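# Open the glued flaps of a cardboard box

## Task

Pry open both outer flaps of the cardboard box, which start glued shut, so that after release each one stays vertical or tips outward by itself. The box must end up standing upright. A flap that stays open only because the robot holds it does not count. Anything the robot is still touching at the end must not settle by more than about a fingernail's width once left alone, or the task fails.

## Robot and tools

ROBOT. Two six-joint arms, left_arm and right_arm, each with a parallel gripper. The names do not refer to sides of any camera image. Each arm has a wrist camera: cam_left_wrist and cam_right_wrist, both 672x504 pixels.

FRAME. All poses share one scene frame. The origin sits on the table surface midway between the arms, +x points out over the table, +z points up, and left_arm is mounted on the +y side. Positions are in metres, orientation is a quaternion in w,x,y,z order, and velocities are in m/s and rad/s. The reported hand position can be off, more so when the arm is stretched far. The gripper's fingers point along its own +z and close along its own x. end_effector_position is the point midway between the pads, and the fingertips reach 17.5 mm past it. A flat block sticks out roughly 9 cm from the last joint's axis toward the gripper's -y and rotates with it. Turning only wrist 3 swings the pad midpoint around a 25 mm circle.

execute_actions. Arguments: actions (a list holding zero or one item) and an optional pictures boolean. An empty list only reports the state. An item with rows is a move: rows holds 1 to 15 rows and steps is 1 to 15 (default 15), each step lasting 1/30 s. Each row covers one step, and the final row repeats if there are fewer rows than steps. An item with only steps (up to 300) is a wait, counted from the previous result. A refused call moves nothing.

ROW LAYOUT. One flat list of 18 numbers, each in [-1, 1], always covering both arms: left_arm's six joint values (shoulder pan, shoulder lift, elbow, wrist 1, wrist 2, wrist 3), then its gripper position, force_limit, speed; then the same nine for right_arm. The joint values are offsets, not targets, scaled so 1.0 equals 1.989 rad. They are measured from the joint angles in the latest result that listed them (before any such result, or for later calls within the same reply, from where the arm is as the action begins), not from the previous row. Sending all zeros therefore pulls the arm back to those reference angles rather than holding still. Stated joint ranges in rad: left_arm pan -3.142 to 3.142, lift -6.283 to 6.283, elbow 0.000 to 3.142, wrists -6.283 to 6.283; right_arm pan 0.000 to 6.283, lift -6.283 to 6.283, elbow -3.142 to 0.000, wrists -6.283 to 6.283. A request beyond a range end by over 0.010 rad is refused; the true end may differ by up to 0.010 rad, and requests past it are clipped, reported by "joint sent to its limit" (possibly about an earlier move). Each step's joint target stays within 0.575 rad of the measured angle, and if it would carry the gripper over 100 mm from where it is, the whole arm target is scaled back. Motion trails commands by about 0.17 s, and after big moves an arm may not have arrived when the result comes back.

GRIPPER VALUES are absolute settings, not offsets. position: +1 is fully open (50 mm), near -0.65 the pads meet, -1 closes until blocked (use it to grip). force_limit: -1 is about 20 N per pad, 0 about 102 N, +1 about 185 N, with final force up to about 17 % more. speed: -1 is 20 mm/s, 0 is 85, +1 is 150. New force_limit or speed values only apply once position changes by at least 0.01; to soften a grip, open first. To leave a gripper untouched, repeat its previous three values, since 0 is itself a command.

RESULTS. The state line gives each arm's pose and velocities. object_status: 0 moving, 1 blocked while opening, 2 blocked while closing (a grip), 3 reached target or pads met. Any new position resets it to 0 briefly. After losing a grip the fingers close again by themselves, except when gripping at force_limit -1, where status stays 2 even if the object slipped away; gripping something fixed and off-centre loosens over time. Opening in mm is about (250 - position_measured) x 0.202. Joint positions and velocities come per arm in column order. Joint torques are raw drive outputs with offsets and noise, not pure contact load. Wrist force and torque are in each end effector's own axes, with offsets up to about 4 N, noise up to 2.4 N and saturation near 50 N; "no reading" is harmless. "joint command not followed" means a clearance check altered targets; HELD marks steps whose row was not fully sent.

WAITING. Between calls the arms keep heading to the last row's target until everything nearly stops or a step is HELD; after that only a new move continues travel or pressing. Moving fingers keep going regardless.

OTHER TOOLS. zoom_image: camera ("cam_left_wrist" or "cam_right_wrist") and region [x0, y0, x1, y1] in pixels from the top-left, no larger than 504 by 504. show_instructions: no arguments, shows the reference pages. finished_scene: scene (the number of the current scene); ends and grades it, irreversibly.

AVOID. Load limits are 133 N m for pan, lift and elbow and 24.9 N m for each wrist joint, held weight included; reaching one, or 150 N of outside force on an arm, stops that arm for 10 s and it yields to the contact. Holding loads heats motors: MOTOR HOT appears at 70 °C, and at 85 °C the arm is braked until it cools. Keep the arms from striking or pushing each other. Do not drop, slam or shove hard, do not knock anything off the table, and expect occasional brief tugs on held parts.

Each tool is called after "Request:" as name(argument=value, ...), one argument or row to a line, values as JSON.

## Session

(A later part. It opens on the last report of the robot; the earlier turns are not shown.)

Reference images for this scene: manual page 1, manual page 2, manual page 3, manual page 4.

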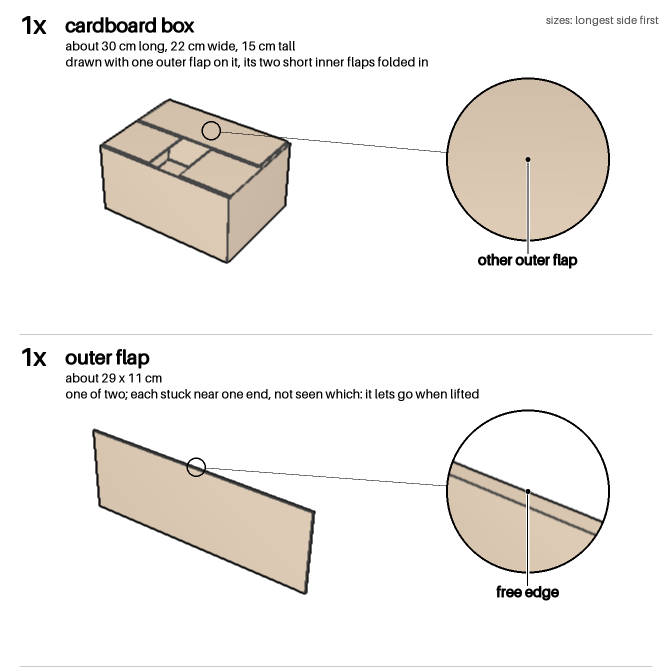

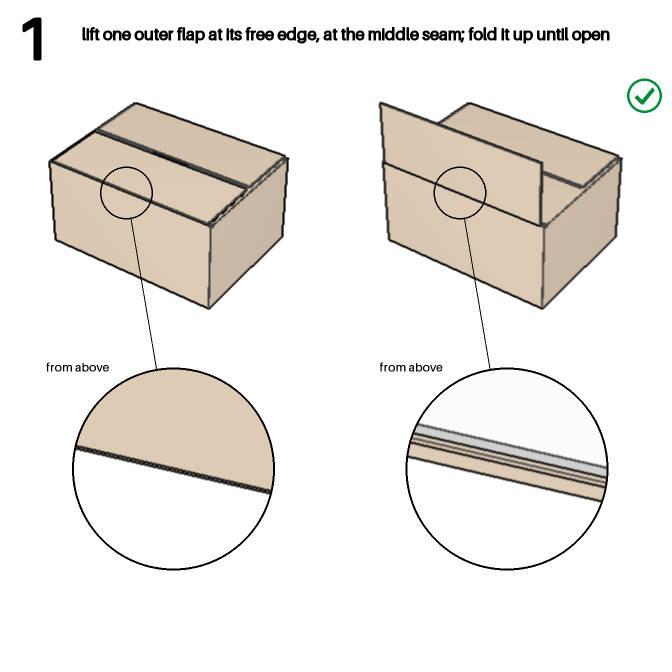

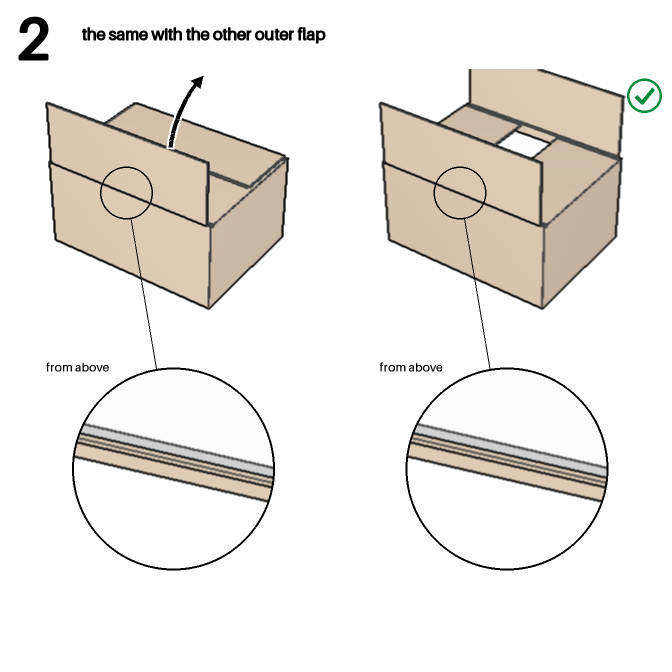

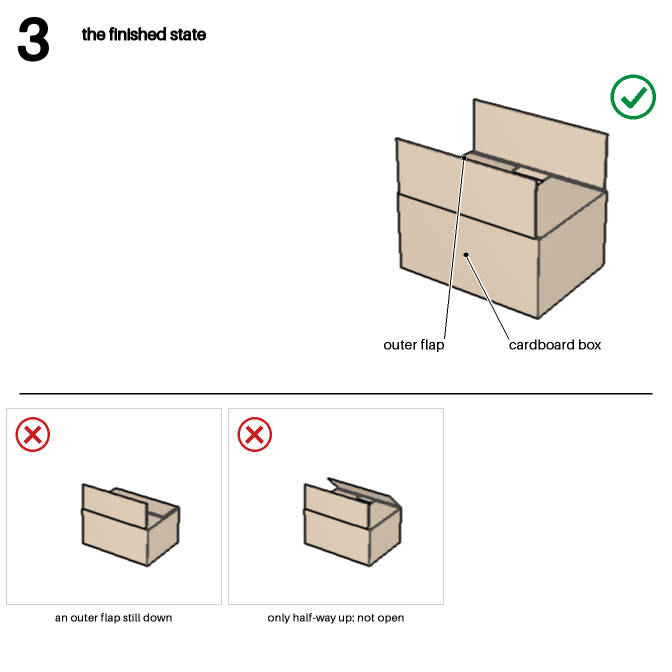

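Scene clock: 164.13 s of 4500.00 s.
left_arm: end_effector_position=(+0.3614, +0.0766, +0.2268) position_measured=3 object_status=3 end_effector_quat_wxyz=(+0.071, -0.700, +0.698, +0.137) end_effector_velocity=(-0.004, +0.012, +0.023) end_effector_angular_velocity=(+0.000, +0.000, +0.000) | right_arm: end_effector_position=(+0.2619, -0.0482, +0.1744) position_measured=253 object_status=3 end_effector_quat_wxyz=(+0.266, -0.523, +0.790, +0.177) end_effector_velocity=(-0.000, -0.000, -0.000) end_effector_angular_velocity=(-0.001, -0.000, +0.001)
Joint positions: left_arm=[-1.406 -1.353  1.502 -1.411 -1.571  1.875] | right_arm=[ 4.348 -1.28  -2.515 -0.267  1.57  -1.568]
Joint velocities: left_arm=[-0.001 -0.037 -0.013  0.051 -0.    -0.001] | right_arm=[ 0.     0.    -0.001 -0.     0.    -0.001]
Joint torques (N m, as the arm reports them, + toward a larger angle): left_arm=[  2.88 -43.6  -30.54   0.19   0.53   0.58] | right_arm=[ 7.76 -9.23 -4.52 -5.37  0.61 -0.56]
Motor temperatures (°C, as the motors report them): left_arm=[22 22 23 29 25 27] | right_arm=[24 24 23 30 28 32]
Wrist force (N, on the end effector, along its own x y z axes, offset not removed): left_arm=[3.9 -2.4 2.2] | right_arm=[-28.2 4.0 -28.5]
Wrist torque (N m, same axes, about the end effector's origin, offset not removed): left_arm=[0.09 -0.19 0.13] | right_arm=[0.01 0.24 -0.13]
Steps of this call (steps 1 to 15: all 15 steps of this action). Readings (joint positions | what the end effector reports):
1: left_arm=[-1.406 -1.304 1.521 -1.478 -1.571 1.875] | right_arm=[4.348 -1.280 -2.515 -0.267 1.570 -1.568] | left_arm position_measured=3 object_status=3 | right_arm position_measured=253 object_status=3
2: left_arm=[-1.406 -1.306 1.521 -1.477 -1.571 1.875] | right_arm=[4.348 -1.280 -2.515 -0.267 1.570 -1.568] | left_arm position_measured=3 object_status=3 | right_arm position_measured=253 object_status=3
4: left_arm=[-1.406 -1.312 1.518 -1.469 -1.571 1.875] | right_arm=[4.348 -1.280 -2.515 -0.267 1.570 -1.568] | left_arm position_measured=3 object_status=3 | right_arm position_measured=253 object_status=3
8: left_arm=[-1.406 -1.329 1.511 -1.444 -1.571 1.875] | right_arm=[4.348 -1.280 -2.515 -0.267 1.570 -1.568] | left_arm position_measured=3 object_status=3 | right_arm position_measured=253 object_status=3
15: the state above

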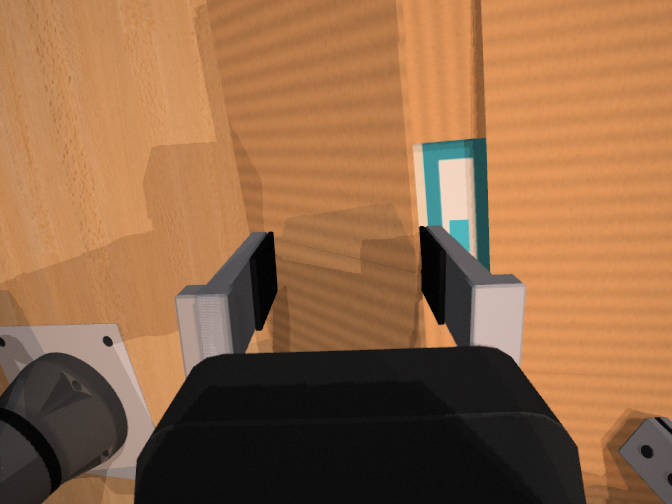

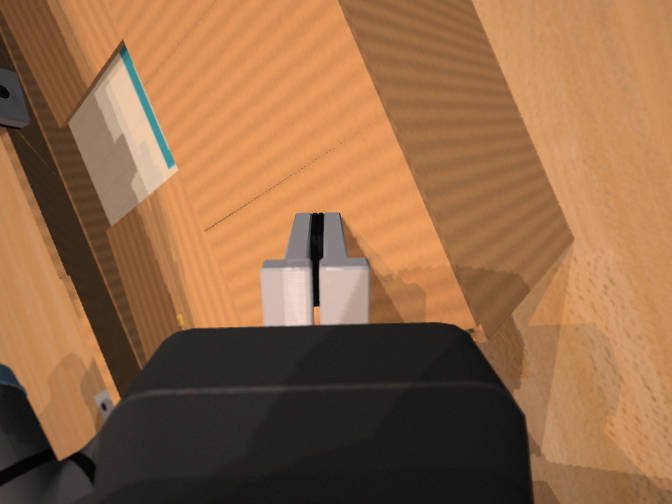

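Request:
execute_actions(
  actions=[
    {"rows":[[0,-0.015,0.0093,0.006,0,0,1,0,0,0,0,0,0,0,0,-1,0,0],[0,-0.015,0.0093,0.006,0,0,1,0,0,0,0,0,0,0,0,-1,0,0],[0,-0.015,0.0093,0.006,0,0,1,0,0,0,0,0,0,0,0,-1,0,0],[0,-0.03,0.0186,0.012,0,0,1,0,0,0,0,0,0,0,0,-1,0,0],[0,-0.03,0.0186,0.012,0,0,1,0,0,0,0,0,0,0,0,-1,0,0],[0,-0.03,0.0186,0.012,0,0,1,0,0,0,0,0,0,0,0,-1,0,0],[0,-0.0456,0.0279,0.0182,0,0,1,0,0,0,0,0,0,0,0,-1,0,0]]},
  ],
)

Scene clock: 171.87 s of 4500.00 s.
left_arm: end_effector_position=(+0.3514, +0.1082, +0.2454) position_measured=3 object_status=3 end_effector_quat_wxyz=(+0.071, -0.700, +0.697, +0.137) end_effector_velocity=(-0.007, +0.024, +0.013) end_effector_angular_velocity=(-0.000, -0.001, +0.002) | right_arm: end_effector_position=(+0.2619, -0.0482, +0.1744) position_measured=253 object_status=3 end_effector_quat_wxyz=(+0.266, -0.523, +0.790, +0.177) end_effector_velocity=(+0.000, +0.000, +0.000) end_effector_angular_velocity=(+0.000, +0.001, -0.001)
Joint positions: left_arm=[-1.406 -1.436  1.553 -1.377 -1.571  1.875] | right_arm=[ 4.348 -1.28  -2.515 -0.267  1.57  -1.568]
Joint velocities: left_arm=[ 0.001 -0.063  0.04   0.023  0.    -0.002] | right_arm=[-0.     0.     0.001 -0.001  0.     0.001]
Joint torques (N m, as the arm reports them, + toward a larger angle): left_arm=[  2.84 -39.4  -18.09   0.09   1.54   0.59] | right_arm=[ 6.46 -9.89 -3.93 -5.05  0.62 -0.69]
Motor temperatures (°C, as the motors report them): left_arm=[22 22 23 29 25 27] | right_arm=[24 24 23 30 28 32]
Wrist force (N, on the end effector, along its own x y z axes, offset not removed): left_arm=[0.2 -6.7 0.1] | right_arm=[-26.8 1.8 -25.4]
Wrist torque (N m, same axes, about the end effector's origin, offset not removed): left_arm=[-0.85 0.21 -0.09] | right_arm=[-0.37 0.11 -0.02]
Steps of this call (steps 1 to 15: the robot went on to your last target; steps 16 to 90: nothing new was sent; then 4.23 s passed at rest; steps 91 to 105: all 15 steps of this action). Readings (joint positions | what the end effector reports):
91: left_arm=[-1.406 -1.358 1.501 -1.404 -1.571 1.875] | right_arm=[4.348 -1.280 -2.515 -0.267 1.570 -1.568] | left_arm position_measured=3 object_status=3 | right_arm position_measured=253 object_status=3
92: left_arm=[-1.406 -1.360 1.502 -1.404 -1.571 1.875] | right_arm=[4.348 -1.280 -2.515 -0.267 1.570 -1.568] | left_arm position_measured=3 object_status=3 | right_arm position_measured=253 object_status=3
94: left_arm=[-1.406 -1.368 1.509 -1.402 -1.571 1.875] | right_arm=[4.348 -1.280 -2.515 -0.267 1.570 -1.568] | left_arm position_measured=3 object_status=3 | right_arm position_measured=253 object_status=3
98: left_arm=[-1.406 -1.396 1.528 -1.392 -1.571 1.875] | right_arm=[4.348 -1.280 -2.515 -0.267 1.570 -1.568] | left_arm position_measured=3 object_status=3 | right_arm position_measured=253 object_status=3
105: the state above

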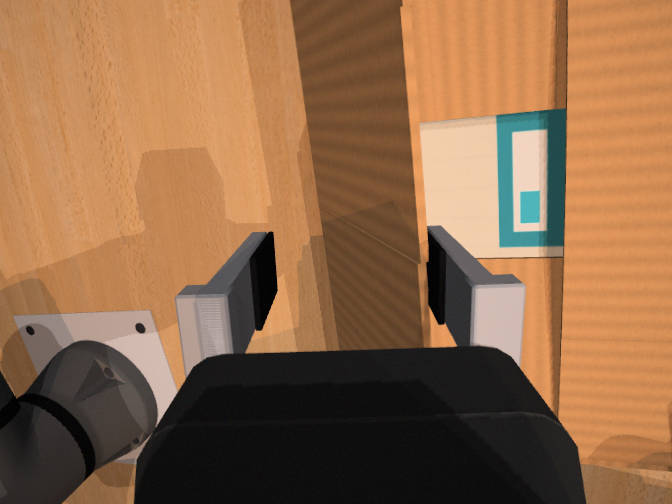

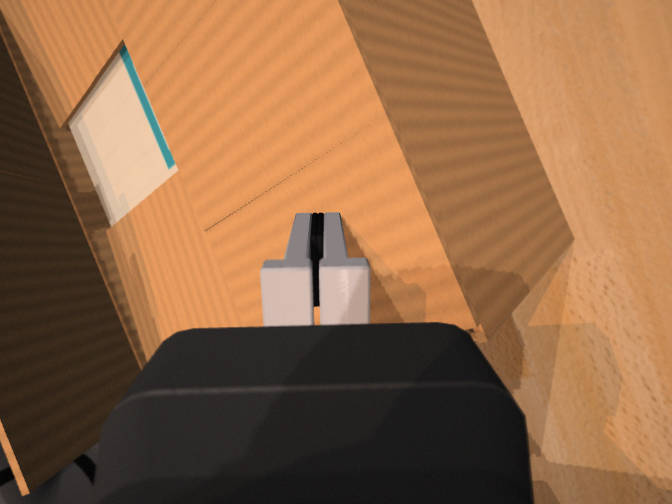

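Request:
execute_actions(
  actions=[
    {"rows":[[0,-0.02,0.014,0.006,0,0,1,0,0,0,0,0,0,0,0,-1,0,0],[0,-0.02,0.014,0.006,0,0,1,0,0,0,0,0,0,0,0,-1,0,0],[0,-0.038,0.027,0.011,0,0,1,0,0,0,0,0,0,0,0,-1,0,0],[0,-0.038,0.027,0.011,0,0,1,0,0,0,0,0,0,0,0,-1,0,0],[0,-0.056,0.04,0.016,0,0,1,0,0,0,0,0,0,0,0,-1,0,0],[0,-0.056,0.04,0.016,0,0,1,0,0,0,0,0,0,0,0,-1,0,0],[0,-0.075,0.06,0.015,0,0,1,0,0,0,0,0,0,0,0,-1,0,0],[0,-0.075,0.06,0.015,0,0,1,0,0,0,0,0,0,0,0,-1,0,0],[0,-0.095,0.081,0.014,0,0,1,0,0,0,0,0,0,0,0,-1,0,0],[0,-0.095,0.081,0.014,0,0,1,0,0,0,0,0,0,0,0,-1,0,0],[0,-0.115,0.103,0.012,0,0,1,0,0,0,0,0,0,0,0,-1,0,0],[0,-0.115,0.103,0.012,0,0,1,0,0,0,0,0,0,0,0,-1,0,0],[0,-0.1345,0.1257,0.008,0,0,1,0,0,0,0,0,0,0,0,-1,0,0]]},
  ],
  pictures=false,
)

Request:
execute_actions(
  actions=[
    {"steps":20},
  ],
)

Scene clock: 189.13 s of 4500.00 s.
left_arm: end_effector_position=(+0.3269, +0.1856, +0.2578) position_measured=3 object_status=3 end_effector_quat_wxyz=(+0.071, -0.700, +0.697, +0.137) end_effector_velocity=(-0.069, +0.217, -0.027) end_effector_angular_velocity=(-0.012, -0.003, -0.001) | right_arm: end_effector_position=(+0.2619, -0.0482, +0.1744) position_measured=253 object_status=3 end_effector_quat_wxyz=(+0.266, -0.523, +0.790, +0.177) end_effector_velocity=(+0.000, -0.000, +0.000) end_effector_angular_velocity=(+0.000, +0.000, -0.002)
Joint positions: left_arm=[-1.406 -1.63   1.724 -1.355 -1.571  1.875] | right_arm=[ 4.348 -1.28  -2.515 -0.267  1.57  -1.568]
Joint velocities: left_arm=[-0.    -0.542  0.577 -0.047  0.     0.001] | right_arm=[-0.     0.001 -0.    -0.    -0.     0.001]
Joint torques (N m, as the arm reports them, + toward a larger angle): left_arm=[  2.39 -24.07 -18.02  -3.52  -2.17   0.6 ] | right_arm=[  6.96 -10.84  -4.1   -5.19   0.74  -0.57]
Motor temperatures (°C, as the motors report them): left_arm=[22 22 23 29 25 27] | right_arm=[24 24 23 30 28 32]
Wrist force (N, on the end effector, along its own x y z axes, offset not removed): left_arm=[-3.4 -3.8 1.1] | right_arm=[-23.6 2.3 -26.0]
Wrist torque (N m, same axes, about the end effector's origin, offset not removed): left_arm=[-0.34 0.70 0.40] | right_arm=[-0.19 -0.42 -0.28]
Steps of this call (steps 1 to 15: the robot went on to your last target; steps 16 to 90: nothing new was sent; then 13.77 s passed at rest; steps 91 to 105: all 15 steps of this action). Readings (joint positions | what the end effector reports):
91: left_arm=[-1.406 -1.444 1.558 -1.374 -1.571 1.875] | right_arm=[4.348 -1.280 -2.515 -0.267 1.570 -1.568] | left_arm position_measured=3 object_status=3 | right_arm position_measured=253 object_status=3
92: left_arm=[-1.406 -1.446 1.560 -1.374 -1.571 1.875] | right_arm=[4.348 -1.280 -2.515 -0.267 1.570 -1.568] | left_arm position_measured=3 object_status=3 | right_arm position_measured=253 object_status=3
94: left_arm=[-1.406 -1.459 1.569 -1.370 -1.571 1.875] | right_arm=[4.348 -1.280 -2.515 -0.267 1.570 -1.568] | left_arm position_measured=3 object_status=3 | right_arm position_measured=253 object_status=3
98: left_arm=[-1.406 -1.508 1.605 -1.357 -1.571 1.875] | right_arm=[4.348 -1.280 -2.515 -0.267 1.570 -1.568] | left_arm position_measured=3 object_status=3 | right_arm position_measured=253 object_status=3
105: the state above

Scene clock: 189.80 s of 4500.00 s.
left_arm: end_effector_position=(+0.3175, +0.2149, +0.2525) position_measured=3 object_status=3 end_effector_quat_wxyz=(+0.071, -0.700, +0.698, +0.136) end_effector_velocity=(-0.001, +0.001, +0.000) end_effector_angular_velocity=(-0.001, -0.000, -0.001) | right_arm: end_effector_position=(+0.2619, -0.0482, +0.1744) position_measured=253 object_status=3 end_effector_quat_wxyz=(+0.266, -0.523, +0.790, +0.177) end_effector_velocity=(+0.000, +0.000, +0.000) end_effector_angular_velocity=(-0.000, -0.001, -0.000)
Joint positions: left_arm=[-1.406 -1.703  1.802 -1.362 -1.571  1.875] | right_arm=[ 4.348 -1.28  -2.515 -0.267  1.57  -1.568]
Joint velocities: left_arm=[-0.001 -0.003  0.003 -0.     0.    -0.   ] | right_arm=[ 0.    -0.     0.    -0.    -0.001 -0.   ]
Joint torques (N m, as the arm reports them, + toward a larger angle): left_arm=[  3.11 -27.87 -18.2   -3.26  -2.83   0.68] | right_arm=[ 6.29 -9.2  -4.63 -4.94  0.75 -0.38]
Motor temperatures (°C, as the motors report them): left_arm=[22 22 23 29 25 27] | right_arm=[24 24 23 30 28 32]
Wrist force (N, on the end effector, along its own x y z axes, offset not removed): left_arm=[4.4 -4.6 5.4] | right_arm=[-22.6 4.2 -27.1]
Wrist torque (N m, same axes, about the end effector's origin, offset not removed): left_arm=[-0.56 -0.46 0.05] | right_arm=[0.07 -0.62 -0.14]
Steps of this call (steps 1 to 20: the robot went on to your last target). Readings (joint positions | what the end effector reports):
1: left_arm=[-1.406 -1.646 1.741 -1.356 -1.571 1.875] | right_arm=[4.348 -1.280 -2.515 -0.267 1.570 -1.568] | left_arm position_measured=3 object_status=3 | right_arm position_measured=253 object_status=3
2: left_arm=[-1.406 -1.659 1.755 -1.357 -1.571 1.875] | right_arm=[4.348 -1.280 -2.515 -0.267 1.570 -1.568] | left_arm position_measured=3 object_status=3 | right_arm position_measured=253 object_status=3
4: left_arm=[-1.406 -1.677 1.775 -1.359 -1.571 1.875] | right_arm=[4.348 -1.280 -2.515 -0.267 1.570 -1.568] | left_arm position_measured=3 object_status=3 | right_arm position_measured=253 object_status=3
8: left_arm=[-1.406 -1.694 1.793 -1.361 -1.571 1.875] | right_arm=[4.348 -1.280 -2.515 -0.267 1.570 -1.568] | left_arm position_measured=3 object_status=3 | right_arm position_measured=253 object_status=3
20: the state above

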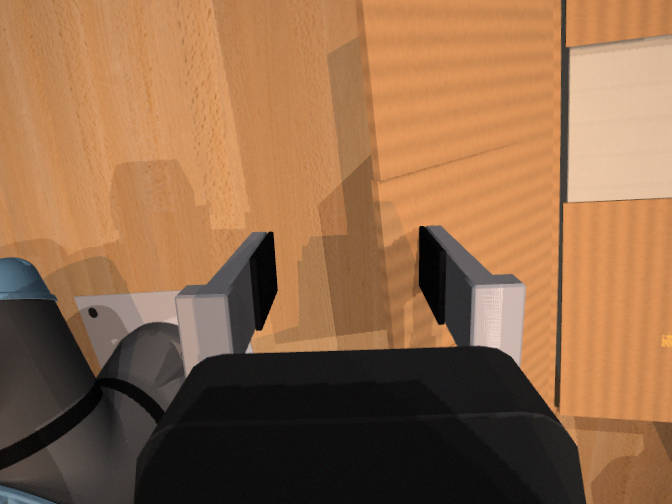

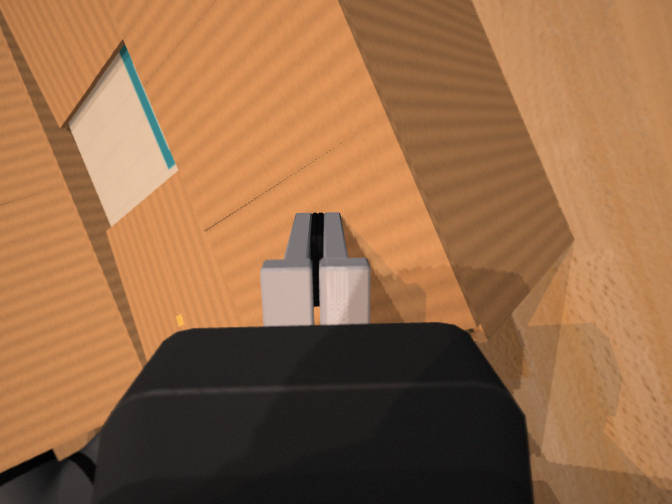

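Request:
execute_actions(
  actions=[
    {"rows":[[0,-0.0027,-0.0741,0.0778,0,0,1,0,0,0,0.026,0.02,-0.046,0,0,-1,0,0]]},
  ],
  pictures=false,
)

Scene clock: 201.50 s of 4500.00 s.
left_arm: end_effector_position=(+0.3172, +0.2160, +0.3095) position_measured=3 object_status=3 end_effector_quat_wxyz=(+0.072, -0.700, +0.697, +0.137) end_effector_velocity=(-0.001, +0.002, +0.019) end_effector_angular_velocity=(+0.002, +0.000, +0.002) | right_arm: end_effector_position=(+0.2618, -0.0485, +0.1962) position_measured=253 object_status=3 end_effector_quat_wxyz=(+0.266, -0.523, +0.790, +0.177) end_effector_velocity=(-0.000, -0.001, +0.005) end_effector_angular_velocity=(-0.002, +0.001, -0.002)
Joint positions: left_arm=[-1.406 -1.708  1.661 -1.213 -1.571  1.875] | right_arm=[ 4.348 -1.23  -2.477 -0.355  1.57  -1.568]
Joint velocities: left_arm=[ 0.    -0.001 -0.046  0.049 -0.    -0.002] | right_arm=[-0.     0.014  0.009 -0.026 -0.001  0.001]
Joint torques (N m, as the arm reports them, + toward a larger angle): left_arm=[  2.98 -27.9  -30.46  -0.41  -2.46   0.7 ] | right_arm=[ 5.4  18.35 31.77  1.72  0.85 -0.47]
Motor temperatures (°C, as the motors report them): left_arm=[22 22 23 29 25 27] | right_arm=[24 24 23 30 28 32]
Wrist force (N, on the end effector, along its own x y z axes, offset not removed): left_arm=[-1.0 -1.4 4.4] | right_arm=[-1.7 0.4 0.5]
Wrist torque (N m, same axes, about the end effector's origin, offset not removed): left_arm=[0.00 0.06 0.22] | right_arm=[0.13 0.23 -0.04]
Steps of this call (steps 1 to 15: the robot went on to your last target; steps 16 to 90: nothing new was sent; then 8.20 s passed at rest; steps 91 to 105: all 15 steps of this action). Readings (joint positions | what the end effector reports):
91: left_arm=[-1.406 -1.703 1.803 -1.362 -1.571 1.875] | right_arm=[4.348 -1.280 -2.515 -0.267 1.570 -1.568] | left_arm position_measured=3 object_status=3 | right_arm position_measured=253 object_status=3
92: left_arm=[-1.406 -1.703 1.800 -1.358 -1.571 1.875] | right_arm=[4.348 -1.277 -2.513 -0.271 1.570 -1.568] | left_arm position_measured=3 object_status=3 | right_arm position_measured=253 object_status=3
94: left_arm=[-1.406 -1.705 1.761 -1.319 -1.571 1.875] | right_arm=[4.348 -1.261 -2.500 -0.300 1.570 -1.568] | left_arm position_measured=3 object_status=3 | right_arm position_measured=253 object_status=3
98: left_arm=[-1.406 -1.707 1.693 -1.247 -1.571 1.875] | right_arm=[4.348 -1.240 -2.484 -0.338 1.570 -1.568] | left_arm position_measured=3 object_status=3 | right_arm position_measured=253 object_status=3
105: the state above

Request:
execute_actions(
  actions=[
    {"rows":[[0.002,0,0,-0.45,0,0.002,1,0,0,0.053,-0.1453,0.1128,0.0327,0,0,-1,0,0]]},
  ],
  pictures=false,
)

Request:
execute_actions(
  actions=[
    {"steps":15},
  ],
  pictures=false,
)

Scene clock: 219.00 s of 4500.00 s.
left_arm: end_effector_position=(+0.3684, +0.0601, +0.3739) position_measured=3 object_status=3 end_effector_quat_wxyz=(-0.069, -0.700, +0.698, -0.134) end_effector_velocity=(+0.107, -0.325, +0.273) end_effector_angular_velocity=(-1.430, -0.460, +0.000) | right_arm: end_effector_position=(+0.2558, +0.0768, +0.2006) position_measured=253 object_status=3 end_effector_quat_wxyz=(+0.257, -0.562, +0.763, +0.190) end_effector_velocity=(-0.006, +0.056, -0.010) end_effector_angular_velocity=(-0.009, +0.005, +0.040)
Joint positions: left_arm=[-1.402 -1.708  1.66  -1.825 -1.571  1.878] | right_arm=[ 4.448 -1.502 -2.265 -0.294  1.57  -1.568]
Joint velocities: left_arm=[ 0.005 -0.     0.006 -1.508  0.     0.005] | right_arm=[ 0.04  -0.129  0.094  0.025  0.002  0.001]
Joint torques (N m, as the arm reports them, + toward a larger angle): left_arm=[  4.31 -17.78 -20.14  -7.88  -1.5    1.99] | right_arm=[ 7.62 12.17 32.36  6.09  0.66 -0.56]
Motor temperatures (°C, as the motors report them): left_arm=[22 22 23 29 25 27] | right_arm=[24 24 23 30 28 32]
Wrist force (N, on the end effector, along its own x y z axes, offset not removed): left_arm=[-0.9 -0.6 6.1] | right_arm=[-1.7 -2.7 -0.7]
Wrist torque (N m, same axes, about the end effector's origin, offset not removed): left_arm=[0.23 0.24 0.15] | right_arm=[-0.38 0.27 0.05]
Steps of this call (steps 1 to 15: the robot went on to your last target; steps 16 to 90: nothing new was sent; then 14.00 s passed at rest; steps 91 to 105: all 15 steps of this action). Readings (joint positions | what the end effector reports):
91: left_arm=[-1.406 -1.708 1.655 -1.207 -1.571 1.875] | right_arm=[4.348 -1.228 -2.475 -0.359 1.570 -1.568] | left_arm position_measured=3 object_status=3 | right_arm position_measured=253 object_status=3
92: left_arm=[-1.406 -1.708 1.655 -1.210 -1.571 1.875] | right_arm=[4.351 -1.231 -2.472 -0.356 1.570 -1.568] | left_arm position_measured=3 object_status=3 | right_arm position_measured=253 object_status=3
94: left_arm=[-1.405 -1.708 1.656 -1.258 -1.571 1.876] | right_arm=[4.377 -1.277 -2.431 -0.339 1.570 -1.568] | left_arm position_measured=3 object_status=3 | right_arm position_measured=253 object_status=3
98: left_arm=[-1.404 -1.708 1.658 -1.465 -1.571 1.877] | right_arm=[4.422 -1.415 -2.328 -0.311 1.570 -1.568] | left_arm position_measured=3 object_status=3 | right_arm position_measured=253 object_status=3
105: the state above

Scene clock: 219.50 s of 4500.00 s.
left_arm: end_effector_position=(+0.3857, +0.0075, +0.4321) position_measured=3 object_status=3 end_effector_quat_wxyz=(-0.130, -0.679, +0.677, -0.253) end_effector_velocity=(+0.003, -0.007, +0.011) end_effector_angular_velocity=(-0.044, -0.015, +0.000) | right_arm: end_effector_position=(+0.2551, +0.0839, +0.1993) position_measured=253 object_status=3 end_effector_quat_wxyz=(+0.256, -0.564, +0.762, +0.191) end_effector_velocity=(-0.000, +0.000, -0.002) end_effector_angular_velocity=(-0.002, +0.001, -0.000)
Joint positions: left_arm=[-1.402 -1.708  1.661 -2.102 -1.571  1.879] | right_arm=[ 4.454 -1.519 -2.253 -0.29   1.57  -1.568]
Joint velocities: left_arm=[ 0.001  0.     0.001 -0.048  0.     0.001] | right_arm=[ 0.001 -0.003 -0.     0.001 -0.     0.001]
Joint torques (N m, as the arm reports them, + toward a larger angle): left_arm=[  5.05 -14.04 -19.76  -5.38  -1.47   2.2 ] | right_arm=[10.87  8.86 33.25  6.02  0.9  -0.29]
Motor temperatures (°C, as the motors report them): left_arm=[22 22 23 29 25 27] | right_arm=[24 24 23 30 28 32]
Wrist force (N, on the end effector, along its own x y z axes, offset not removed): left_arm=[-4.4 -1.1 2.6] | right_arm=[0.6 0.8 -0.5]
Wrist torque (N m, same axes, about the end effector's origin, offset not removed): left_arm=[0.17 0.86 0.14] | right_arm=[0.26 -0.13 -0.16]
Steps of this call (steps 1 to 15: the robot went on to your last target). Readings (joint positions | what the end effector reports):
1: left_arm=[-1.402 -1.708 1.660 -1.876 -1.571 1.878] | right_arm=[4.450 -1.506 -2.262 -0.293 1.570 -1.568] | left_arm position_measured=3 object_status=3 | right_arm position_measured=253 object_status=3
2: left_arm=[-1.402 -1.708 1.660 -1.924 -1.571 1.878] | right_arm=[4.451 -1.509 -2.260 -0.292 1.570 -1.568] | left_arm position_measured=3 object_status=3 | right_arm position_measured=253 object_status=3
4: left_arm=[-1.402 -1.708 1.661 -1.998 -1.571 1.878] | right_arm=[4.452 -1.513 -2.257 -0.291 1.570 -1.568] | left_arm position_measured=3 object_status=3 | right_arm position_measured=253 object_status=3
8: left_arm=[-1.402 -1.708 1.661 -2.069 -1.571 1.879] | right_arm=[4.453 -1.517 -2.254 -0.291 1.570 -1.568] | left_arm position_measured=3 object_status=3 | right_arm position_measured=253 object_status=3
15: the state above

Request:
execute_actions(
  actions=[
    {"rows":[[0,0.0503,0.27,-0.3313,0,0,1,0,0,0,-0.0209,-0.0155,0.0365,0,0,-1,0,0]]},
  ],
  pictures=false,
)

Request:
execute_actions(
  actions=[
    {"steps":25},
  ],
)

Scene clock: 226.73 s of 4500.00 s.
left_arm: end_effector_position=(+0.3838, +0.0135, +0.2390) position_measured=3 object_status=3 end_effector_quat_wxyz=(-0.132, -0.678, +0.676, -0.257) end_effector_velocity=(-0.028, +0.085, -0.279) end_effector_angular_velocity=(-0.096, -0.030, +0.001) | right_arm: end_effector_position=(+0.2551, +0.0840, +0.1783) position_measured=253 object_status=3 end_effector_quat_wxyz=(+0.256, -0.564, +0.762, +0.191) end_effector_velocity=(-0.000, +0.000, -0.005) end_effector_angular_velocity=(+0.002, +0.001, -0.001)
Joint positions: left_arm=[-1.402 -1.623  2.1   -2.633 -1.571  1.879] | right_arm=[ 4.454 -1.559 -2.283 -0.22   1.57  -1.568]
Joint velocities: left_arm=[-0.001  0.121  0.756 -0.978  0.    -0.001] | right_arm=[-0.    -0.011 -0.008  0.021  0.     0.002]
Joint torques (N m, as the arm reports them, + toward a larger angle): left_arm=[  0.05 -21.92 -30.91  -6.63  -1.47   2.02] | right_arm=[-7.21  9.93 10.21  5.95  0.74 -0.21]
Motor temperatures (°C, as the motors report them): left_arm=[22 22 23 29 25 27] | right_arm=[24 24 23 30 28 32]
Wrist force (N, on the end effector, along its own x y z axes, offset not removed): left_arm=[-4.6 0.9 6.1] | right_arm=[0.6 -1.6 1.2]
Wrist torque (N m, same axes, about the end effector's origin, offset not removed): left_arm=[0.37 0.58 0.06] | right_arm=[-0.11 -0.11 -0.16]
Steps of this call (steps 1 to 15: the robot went on to your last target; steps 16 to 90: nothing new was sent; then 3.73 s passed at rest; steps 91 to 105: all 15 steps of this action). Readings (joint positions | what the end effector reports):
91: left_arm=[-1.402 -1.708 1.661 -2.108 -1.571 1.879] | right_arm=[4.454 -1.519 -2.253 -0.290 1.570 -1.568] | left_arm position_measured=3 object_status=3 | right_arm position_measured=253 object_status=3
92: left_arm=[-1.402 -1.706 1.664 -2.112 -1.571 1.879] | right_arm=[4.454 -1.522 -2.254 -0.287 1.570 -1.568] | left_arm position_measured=3 object_status=3 | right_arm position_measured=253 object_status=3
94: left_arm=[-1.402 -1.693 1.709 -2.158 -1.571 1.879] | right_arm=[4.454 -1.535 -2.265 -0.264 1.570 -1.568] | left_arm position_measured=3 object_status=3 | right_arm position_measured=253 object_status=3
98: left_arm=[-1.402 -1.667 1.850 -2.318 -1.571 1.879] | right_arm=[4.454 -1.551 -2.277 -0.234 1.570 -1.568] | left_arm position_measured=3 object_status=3 | right_arm position_measured=253 object_status=3
105: the state above

Scene clock: 227.57 s of 4500.00 s.
left_arm: end_effector_position=(+0.3796, +0.0265, +0.2045) position_measured=3 object_status=3 end_effector_quat_wxyz=(-0.135, -0.677, +0.674, -0.263) end_effector_velocity=(+0.000, +0.001, -0.002) end_effector_angular_velocity=(+0.002, +0.001, +0.001) | right_arm: end_effector_position=(+0.2551, +0.0840, +0.1775) position_measured=253 object_status=3 end_effector_quat_wxyz=(+0.256, -0.564, +0.762, +0.191) end_effector_velocity=(-0.000, +0.000, -0.000) end_effector_angular_velocity=(-0.001, +0.000, +0.002)
Joint positions: left_arm=[-1.402 -1.608  2.198 -2.761 -1.571  1.879] | right_arm=[ 4.454 -1.56  -2.284 -0.218  1.57  -1.568]
Joint velocities: left_arm=[ 0.001  0.     0.003 -0.001  0.    -0.   ] | right_arm=[ 0.    -0.    -0.    -0.     0.001 -0.001]
Joint torques (N m, as the arm reports them, + toward a larger angle): left_arm=[ -6.75 -14.88 -16.4   -5.47  -1.45   1.33] | right_arm=[-11.9    9.72  12.54   5.94   0.79  -0.44]
Motor temperatures (°C, as the motors report them): left_arm=[22 22 23 29 25 27] | right_arm=[24 24 23 30 28 32]
Wrist force (N, on the end effector, along its own x y z axes, offset not removed): left_arm=[-1.4 -3.8 2.3] | right_arm=[0.6 0.8 -1.8]
Wrist torque (N m, same axes, about the end effector's origin, offset not removed): left_arm=[-0.51 0.26 0.11] | right_arm=[0.21 0.02 -0.17]
Steps of this call (steps 1 to 25: the robot went on to your last target). Readings (joint positions | what the end effector reports):
1: left_arm=[-1.402 -1.620 2.122 -2.662 -1.571 1.879] | right_arm=[4.454 -1.559 -2.283 -0.220 1.570 -1.568] | left_arm position_measured=3 object_status=3 | right_arm position_measured=253 object_status=3
2: left_arm=[-1.402 -1.617 2.140 -2.685 -1.571 1.879] | right_arm=[4.454 -1.559 -2.283 -0.219 1.570 -1.568] | left_arm position_measured=3 object_status=3 | right_arm position_measured=253 object_status=3
4: left_arm=[-1.402 -1.613 2.163 -2.716 -1.571 1.879] | right_arm=[4.454 -1.560 -2.283 -0.219 1.570 -1.568] | left_arm position_measured=3 object_status=3 | right_arm position_measured=253 object_status=3
8: left_arm=[-1.402 -1.610 2.186 -2.745 -1.571 1.879] | right_arm=[4.454 -1.560 -2.284 -0.218 1.570 -1.568] | left_arm position_measured=3 object_status=3 | right_arm position_measured=253 object_status=3
25: the state above

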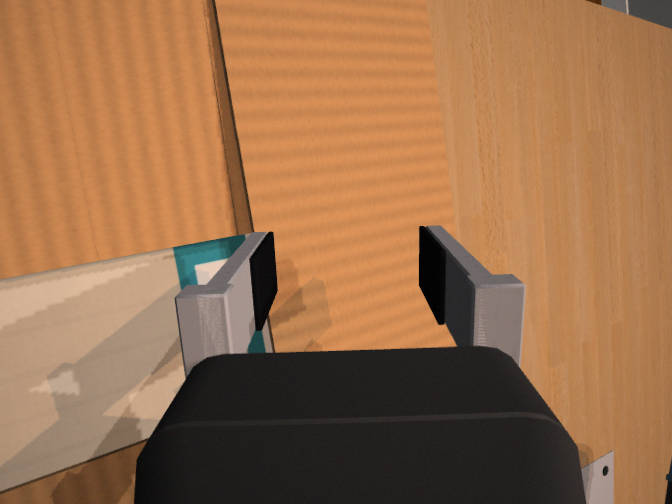

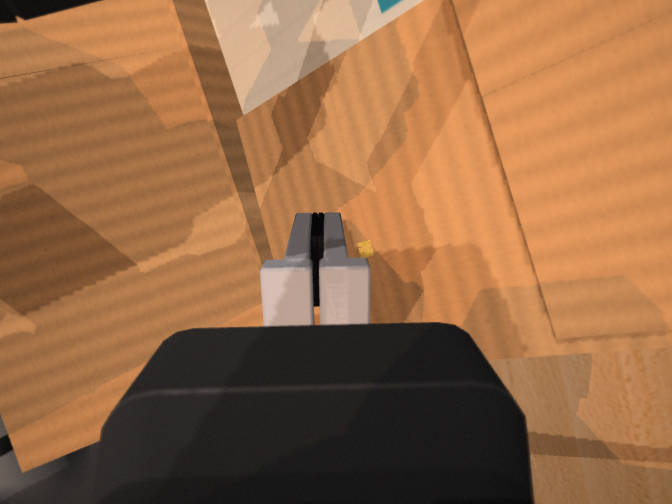

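Request:
execute_actions(
  actions=[
    {"rows":[[-0.013,0.0017,0.0293,-0.0309,0,-0.013,1,0,0,0,-0.0048,-0.0035,0.0083,0,0,-1,0,0]]},
  ],
  pictures=false,
)

Request:
execute_actions(
  actions=[
    {"steps":12},
  ],
)

Scene clock: 239.77 s of 4500.00 s.
left_arm: end_effector_position=(+0.3641, +0.0309, +0.1852) position_measured=3 object_status=3 end_effector_quat_wxyz=(-0.142, -0.677, +0.674, -0.259) end_effector_velocity=(-0.004, +0.002, -0.006) end_effector_angular_velocity=(+0.000, +0.004, -0.002) | right_arm: end_effector_position=(+0.2551, +0.0838, +0.1728) position_measured=253 object_status=3 end_effector_quat_wxyz=(+0.256, -0.564, +0.762, +0.191) end_effector_velocity=(-0.000, +0.000, -0.000) end_effector_angular_velocity=(+0.002, +0.000, +0.000)
Joint positions: left_arm=[-1.427 -1.605  2.254 -2.82  -1.571  1.854] | right_arm=[ 4.454 -1.57  -2.29  -0.202  1.57  -1.568]
Joint velocities: left_arm=[-0.007  0.001  0.017 -0.016  0.    -0.007] | right_arm=[ 0.    -0.001 -0.002  0.006  0.001  0.   ]
Joint torques (N m, as the arm reports them, + toward a larger angle): left_arm=[ -6.59 -14.42 -17.86  -5.41  -1.47  -1.88] | right_arm=[-10.2    9.32  10.14   6.03   0.82  -0.26]
Motor temperatures (°C, as the motors report them): left_arm=[22 22 23 29 25 27] | right_arm=[24 24 23 30 28 32]
Wrist force (N, on the end effector, along its own x y z axes, offset not removed): left_arm=[1.2 0.4 8.1] | right_arm=[2.2 -2.2 0.9]
Wrist torque (N m, same axes, about the end effector's origin, offset not removed): left_arm=[0.35 -0.33 -0.15] | right_arm=[-0.14 -0.33 -0.20]
Steps of this call (steps 1 to 15: the robot went on to your last target; steps 16 to 90: nothing new was sent; then 8.70 s passed at rest; steps 91 to 105: all 15 steps of this action). Readings (joint positions | what the end effector reports):
91: left_arm=[-1.402 -1.608 2.198 -2.761 -1.571 1.879] | right_arm=[4.454 -1.560 -2.284 -0.218 1.570 -1.568] | left_arm position_measured=3 object_status=3 | right_arm position_measured=253 object_status=3
92: left_arm=[-1.404 -1.608 2.201 -2.764 -1.571 1.877] | right_arm=[4.454 -1.561 -2.284 -0.216 1.570 -1.568] | left_arm position_measured=3 object_status=3 | right_arm position_measured=253 object_status=3
94: left_arm=[-1.412 -1.606 2.220 -2.784 -1.571 1.868] | right_arm=[4.454 -1.564 -2.287 -0.211 1.570 -1.568] | left_arm position_measured=3 object_status=3 | right_arm position_measured=253 object_status=3
98: left_arm=[-1.422 -1.605 2.243 -2.808 -1.571 1.858] | right_arm=[4.454 -1.568 -2.289 -0.205 1.570 -1.568] | left_arm position_measured=3 object_status=3 | right_arm position_measured=253 object_status=3
105: the state above

Scene clock: 240.17 s of 4500.00 s.
left_arm: end_effector_position=(+0.3636, +0.0311, +0.1845) position_measured=3 object_status=3 end_effector_quat_wxyz=(-0.142, -0.677, +0.674, -0.259) end_effector_velocity=(+0.000, +0.001, -0.001) end_effector_angular_velocity=(+0.000, +0.000, +0.001) | right_arm: end_effector_position=(+0.2551, +0.0838, +0.1727) position_measured=253 object_status=3 end_effector_quat_wxyz=(+0.256, -0.564, +0.762, +0.191) end_effector_velocity=(+0.000, +0.000, +0.000) end_effector_angular_velocity=(+0.000, -0.001, -0.000)
Joint positions: left_arm=[-1.428 -1.605  2.256 -2.822 -1.571  1.853] | right_arm=[ 4.454 -1.57  -2.291 -0.201  1.57  -1.568]
Joint velocities: left_arm=[ 0.001 -0.     0.002 -0.001  0.    -0.   ] | right_arm=[-0.  0.  0. -0. -0. -0.]
Joint torques (N m, as the arm reports them, + toward a larger angle): left_arm=[ -6.41 -14.26 -14.72  -5.5   -1.37  -1.96] | right_arm=[-10.25  10.22  10.41   6.07   0.67  -0.04]
Motor temperatures (°C, as the motors report them): left_arm=[22 22 23 29 25 27] | right_arm=[24 24 23 30 28 32]
Wrist force (N, on the end effector, along its own x y z axes, offset not removed): left_arm=[-2.7 -1.1 8.0] | right_arm=[-0.8 -0.8 -0.9]
Wrist torque (N m, same axes, about the end effector's origin, offset not removed): left_arm=[-0.03 0.62 0.21] | right_arm=[-0.13 0.18 -0.07]
Steps of this call (steps 1 to 12: the robot went on to your last target). Readings (joint positions | what the end effector reports):
1: left_arm=[-1.427 -1.605 2.255 -2.820 -1.571 1.853] | right_arm=[4.454 -1.570 -2.290 -0.202 1.570 -1.568] | left_arm position_measured=3 object_status=3 | right_arm position_measured=253 object_status=3
2: left_arm=[-1.427 -1.605 2.255 -2.821 -1.571 1.853] | right_arm=[4.454 -1.570 -2.290 -0.202 1.570 -1.568] | left_arm position_measured=3 object_status=3 | right_arm position_measured=253 object_status=3
4: left_arm=[-1.427 -1.605 2.255 -2.821 -1.571 1.853] | right_arm=[4.454 -1.570 -2.291 -0.201 1.570 -1.568] | left_arm position_measured=3 object_status=3 | right_arm position_measured=253 object_status=3
8: left_arm=[-1.427 -1.605 2.256 -2.822 -1.571 1.853] | right_arm=[4.454 -1.570 -2.291 -0.201 1.570 -1.568] | left_arm position_measured=3 object_status=3 | right_arm position_measured=253 object_status=3
12: the state above

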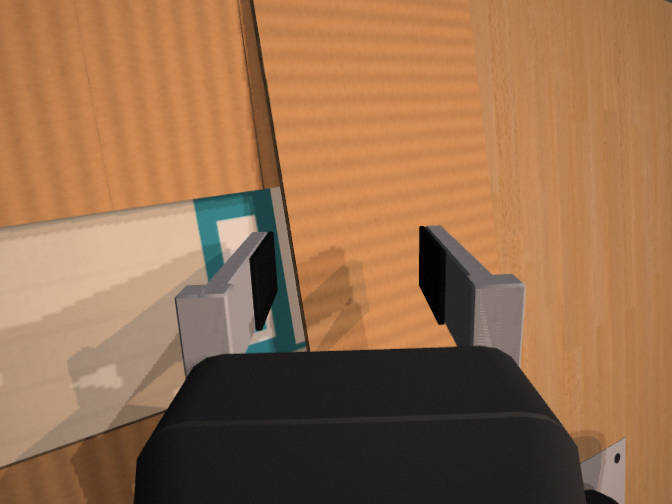

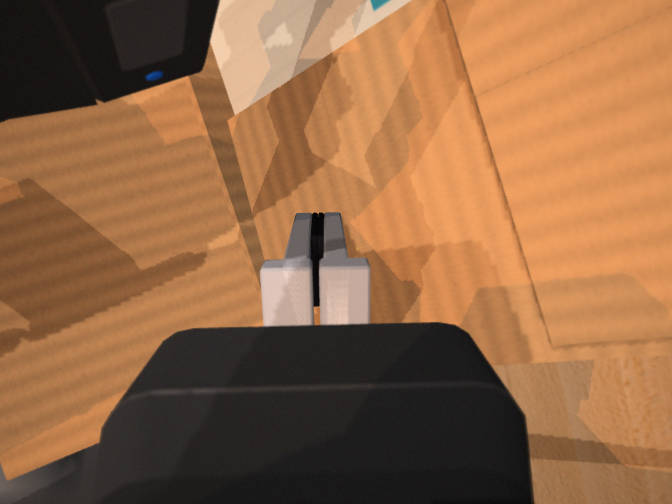

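Request:
execute_actions(
  actions=[
    {"rows":[[0,0.0204,-0.0003,-0.0201,0,0,1,0,0,0,-0.0029,-0.0021,0.005,0,0,-1,0,0]]},
  ],
  pictures=false,
)

Request:
execute_actions(
  actions=[
    {"steps":12},
  ],
)

Scene clock: 248.13 s of 4500.00 s.
left_arm: end_effector_position=(+0.3656, +0.0241, +0.1729) position_measured=3 object_status=3 end_effector_quat_wxyz=(-0.142, -0.677, +0.674, -0.259) end_effector_velocity=(+0.001, -0.002, -0.003) end_effector_angular_velocity=(-0.001, -0.000, +0.000) | right_arm: end_effector_position=(+0.2550, +0.0837, +0.1699) position_measured=253 object_status=3 end_effector_quat_wxyz=(+0.256, -0.564, +0.762, +0.191) end_effector_velocity=(-0.000, +0.000, +0.000) end_effector_angular_velocity=(+0.002, -0.001, +0.001)
Joint positions: left_arm=[-1.428 -1.565  2.256 -2.86  -1.571  1.853] | right_arm=[ 4.454 -1.575 -2.295 -0.192  1.57  -1.568]
Joint velocities: left_arm=[ 0.     0.011 -0.001 -0.011 -0.    -0.   ] | right_arm=[ 0.    -0.001 -0.001  0.003  0.    -0.001]
Joint torques (N m, as the arm reports them, + toward a larger angle): left_arm=[ -1.87 -16.1  -26.9   -5.41  -1.4   -1.01] | right_arm=[-6.41 10.9  12.23  5.82  0.82 -0.17]
Motor temperatures (°C, as the motors report them): left_arm=[22 22 23 29 25 27] | right_arm=[24 24 23 30 28 32]
Wrist force (N, on the end effector, along its own x y z axes, offset not removed): left_arm=[4.3 -4.4 2.5] | right_arm=[0.8 -2.5 0.6]
Wrist torque (N m, same axes, about the end effector's origin, offset not removed): left_arm=[-0.65 -0.83 0.10] | right_arm=[-0.38 -0.19 -0.05]
Steps of this call (steps 1 to 15: the robot went on to your last target; steps 16 to 90: nothing new was sent; then 4.47 s passed at rest; steps 91 to 105: all 15 steps of this action). Readings (joint positions | what the end effector reports):
91: left_arm=[-1.428 -1.604 2.256 -2.822 -1.571 1.853] | right_arm=[4.454 -1.570 -2.291 -0.201 1.570 -1.568] | left_arm position_measured=3 object_status=3 | right_arm position_measured=253 object_status=3
92: left_arm=[-1.428 -1.602 2.256 -2.825 -1.571 1.853] | right_arm=[4.454 -1.570 -2.291 -0.200 1.570 -1.568] | left_arm position_measured=3 object_status=3 | right_arm position_measured=253 object_status=3
94: left_arm=[-1.428 -1.589 2.256 -2.838 -1.571 1.853] | right_arm=[4.454 -1.572 -2.292 -0.197 1.570 -1.568] | left_arm position_measured=3 object_status=3 | right_arm position_measured=253 object_status=3
98: left_arm=[-1.428 -1.573 2.256 -2.853 -1.571 1.853] | right_arm=[4.454 -1.574 -2.294 -0.193 1.570 -1.568] | left_arm position_measured=3 object_status=3 | right_arm position_measured=253 object_status=3
105: the state above

Scene clock: 248.53 s of 4500.00 s.
left_arm: end_effector_position=(+0.3657, +0.0239, +0.1725) position_measured=3 object_status=3 end_effector_quat_wxyz=(-0.142, -0.677, +0.674, -0.259) end_effector_velocity=(+0.001, -0.000, +0.000) end_effector_angular_velocity=(-0.002, -0.001, +0.001) | right_arm: end_effector_position=(+0.2550, +0.0837, +0.1698) position_measured=253 object_status=3 end_effector_quat_wxyz=(+0.256, -0.564, +0.762, +0.191) end_effector_velocity=(-0.000, +0.000, +0.000) end_effector_angular_velocity=(+0.001, +0.001, +0.000)
Joint positions: left_arm=[-1.428 -1.564  2.256 -2.862 -1.571  1.853] | right_arm=[ 4.454 -1.576 -2.295 -0.191  1.57  -1.568]
Joint velocities: left_arm=[ 0.001  0.001 -0.001 -0.001  0.     0.   ] | right_arm=[ 0.     0.     0.001 -0.     0.001  0.001]
Joint torques (N m, as the arm reports them, + toward a larger angle): left_arm=[  2.23 -14.72 -26.63  -5.35  -1.27  -0.36] | right_arm=[-6.74  9.78 10.18  5.71  0.54 -0.26]
Motor temperatures (°C, as the motors report them): left_arm=[22 22 23 29 25 27] | right_arm=[24 24 23 30 28 32]
Wrist force (N, on the end effector, along its own x y z axes, offset not removed): left_arm=[0.3 -1.0 5.3] | right_arm=[-0.3 -2.7 -1.3]
Wrist torque (N m, same axes, about the end effector's origin, offset not removed): left_arm=[0.05 0.21 -0.01] | right_arm=[-0.49 -0.01 -0.16]
Steps of this call (steps 1 to 12: the robot went on to your last target). Readings (joint positions | what the end effector reports):
1: left_arm=[-1.428 -1.565 2.256 -2.861 -1.571 1.853] | right_arm=[4.454 -1.575 -2.295 -0.192 1.570 -1.568] | left_arm position_measured=3 object_status=3 | right_arm position_measured=253 object_status=3
2: left_arm=[-1.428 -1.565 2.256 -2.861 -1.571 1.853] | right_arm=[4.454 -1.575 -2.295 -0.192 1.570 -1.568] | left_arm position_measured=3 object_status=3 | right_arm position_measured=253 object_status=3
4: left_arm=[-1.428 -1.564 2.256 -2.861 -1.571 1.853] | right_arm=[4.454 -1.576 -2.295 -0.191 1.570 -1.568] | left_arm position_measured=3 object_status=3 | right_arm position_measured=253 object_status=3
8: left_arm=[-1.428 -1.564 2.256 -2.862 -1.571 1.853] | right_arm=[4.454 -1.576 -2.295 -0.191 1.570 -1.568] | left_arm position_measured=3 object_status=3 | right_arm position_measured=253 object_status=3
12: the state above

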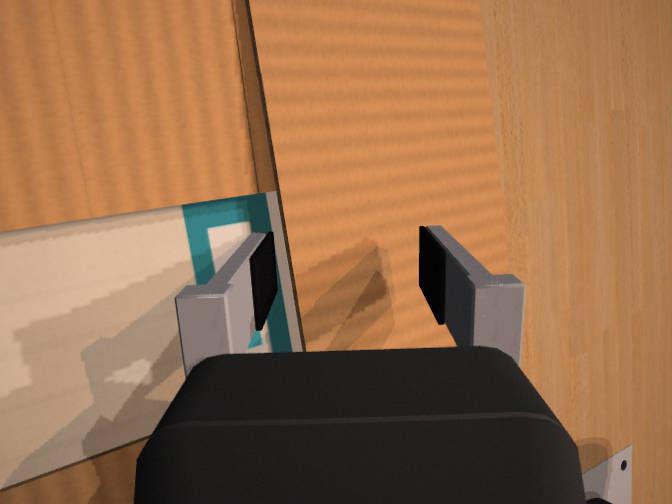

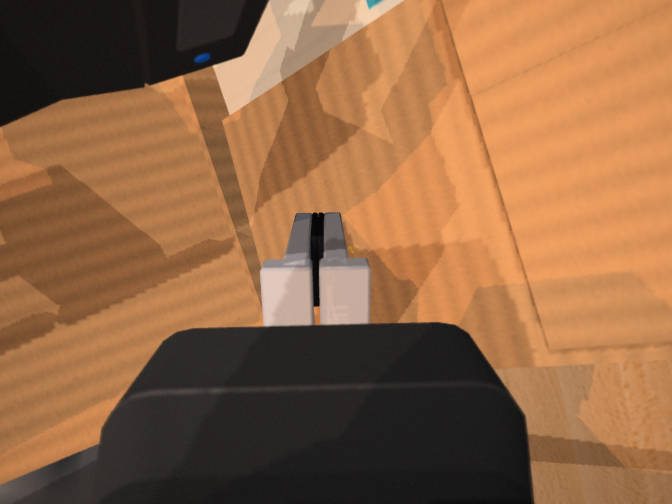

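Right down 1.5 more; left +4 mm radial.

Request:
execute_actions(
  actions=[
    {"rows":[[0,0.0049,-0.0046,-0.0003,0,0,1,0,0,0,-0.0017,-0.0012,0.0029,0,0,-1,0,0]]},
  ],
  pictures=false,
)

Scene clock: 253.60 s of 4500.00 s.
left_arm: end_effector_position=(+0.3668, +0.0202, +0.1723) position_measured=3 object_status=3 end_effector_quat_wxyz=(-0.142, -0.677, +0.674, -0.259) end_effector_velocity=(+0.001, -0.001, +0.000) end_effector_angular_velocity=(-0.001, -0.001, -0.000) | right_arm: end_effector_position=(+0.2550, +0.0837, +0.1682) position_measured=253 object_status=3 end_effector_quat_wxyz=(+0.257, -0.564, +0.761, +0.191) end_effector_velocity=(-0.000, +0.000, -0.000) end_effector_angular_velocity=(+0.000, -0.000, +0.001)
Joint positions: left_arm=[-1.428 -1.555  2.247 -2.862 -1.571  1.853] | right_arm=[ 4.454 -1.579 -2.297 -0.186  1.57  -1.568]
Joint velocities: left_arm=[ 0.     0.003 -0.003 -0.     0.     0.001] | right_arm=[ 0.    -0.    -0.     0.001  0.    -0.001]
Joint torques (N m, as the arm reports them, + toward a larger angle): left_arm=[ -0.29 -16.33 -26.63  -5.17  -1.29   1.38] | right_arm=[-7.63  0.09  0.26  1.82  0.46 -0.16]
Motor temperatures (°C, as the motors report them): left_arm=[22 22 23 29 25 27] | right_arm=[24 24 23 30 28 32]
Wrist force (N, on the end effector, along its own x y z axes, offset not removed): left_arm=[0.3 -1.1 3.5] | right_arm=[-7.0 -0.1 -17.5]
Wrist torque (N m, same axes, about the end effector's origin, offset not removed): left_arm=[0.15 -0.20 0.23] | right_arm=[-0.20 -0.38 -0.10]
Steps of this call (steps 1 to 15: the robot went on to your last target; steps 16 to 90: nothing new was sent; then 1.57 s passed at rest; steps 91 to 105: all 15 steps of this action). Readings (joint positions | what the end effector reports):
91: left_arm=[-1.428 -1.564 2.256 -2.862 -1.571 1.853] | right_arm=[4.454 -1.576 -2.295 -0.191 1.570 -1.568] | left_arm position_measured=3 object_status=3 | right_arm position_measured=253 object_status=3
92: left_arm=[-1.428 -1.563 2.255 -2.862 -1.571 1.853] | right_arm=[4.454 -1.576 -2.295 -0.191 1.570 -1.568] | left_arm position_measured=3 object_status=3 | right_arm position_measured=253 object_status=3
94: left_arm=[-1.428 -1.560 2.252 -2.862 -1.571 1.853] | right_arm=[4.454 -1.577 -2.296 -0.189 1.570 -1.568] | left_arm position_measured=3 object_status=3 | right_arm position_measured=253 object_status=3
98: left_arm=[-1.428 -1.556 2.248 -2.862 -1.571 1.853] | right_arm=[4.454 -1.578 -2.297 -0.187 1.570 -1.568] | left_arm position_measured=3 object_status=3 | right_arm position_measured=253 object_status=3
105: the state above


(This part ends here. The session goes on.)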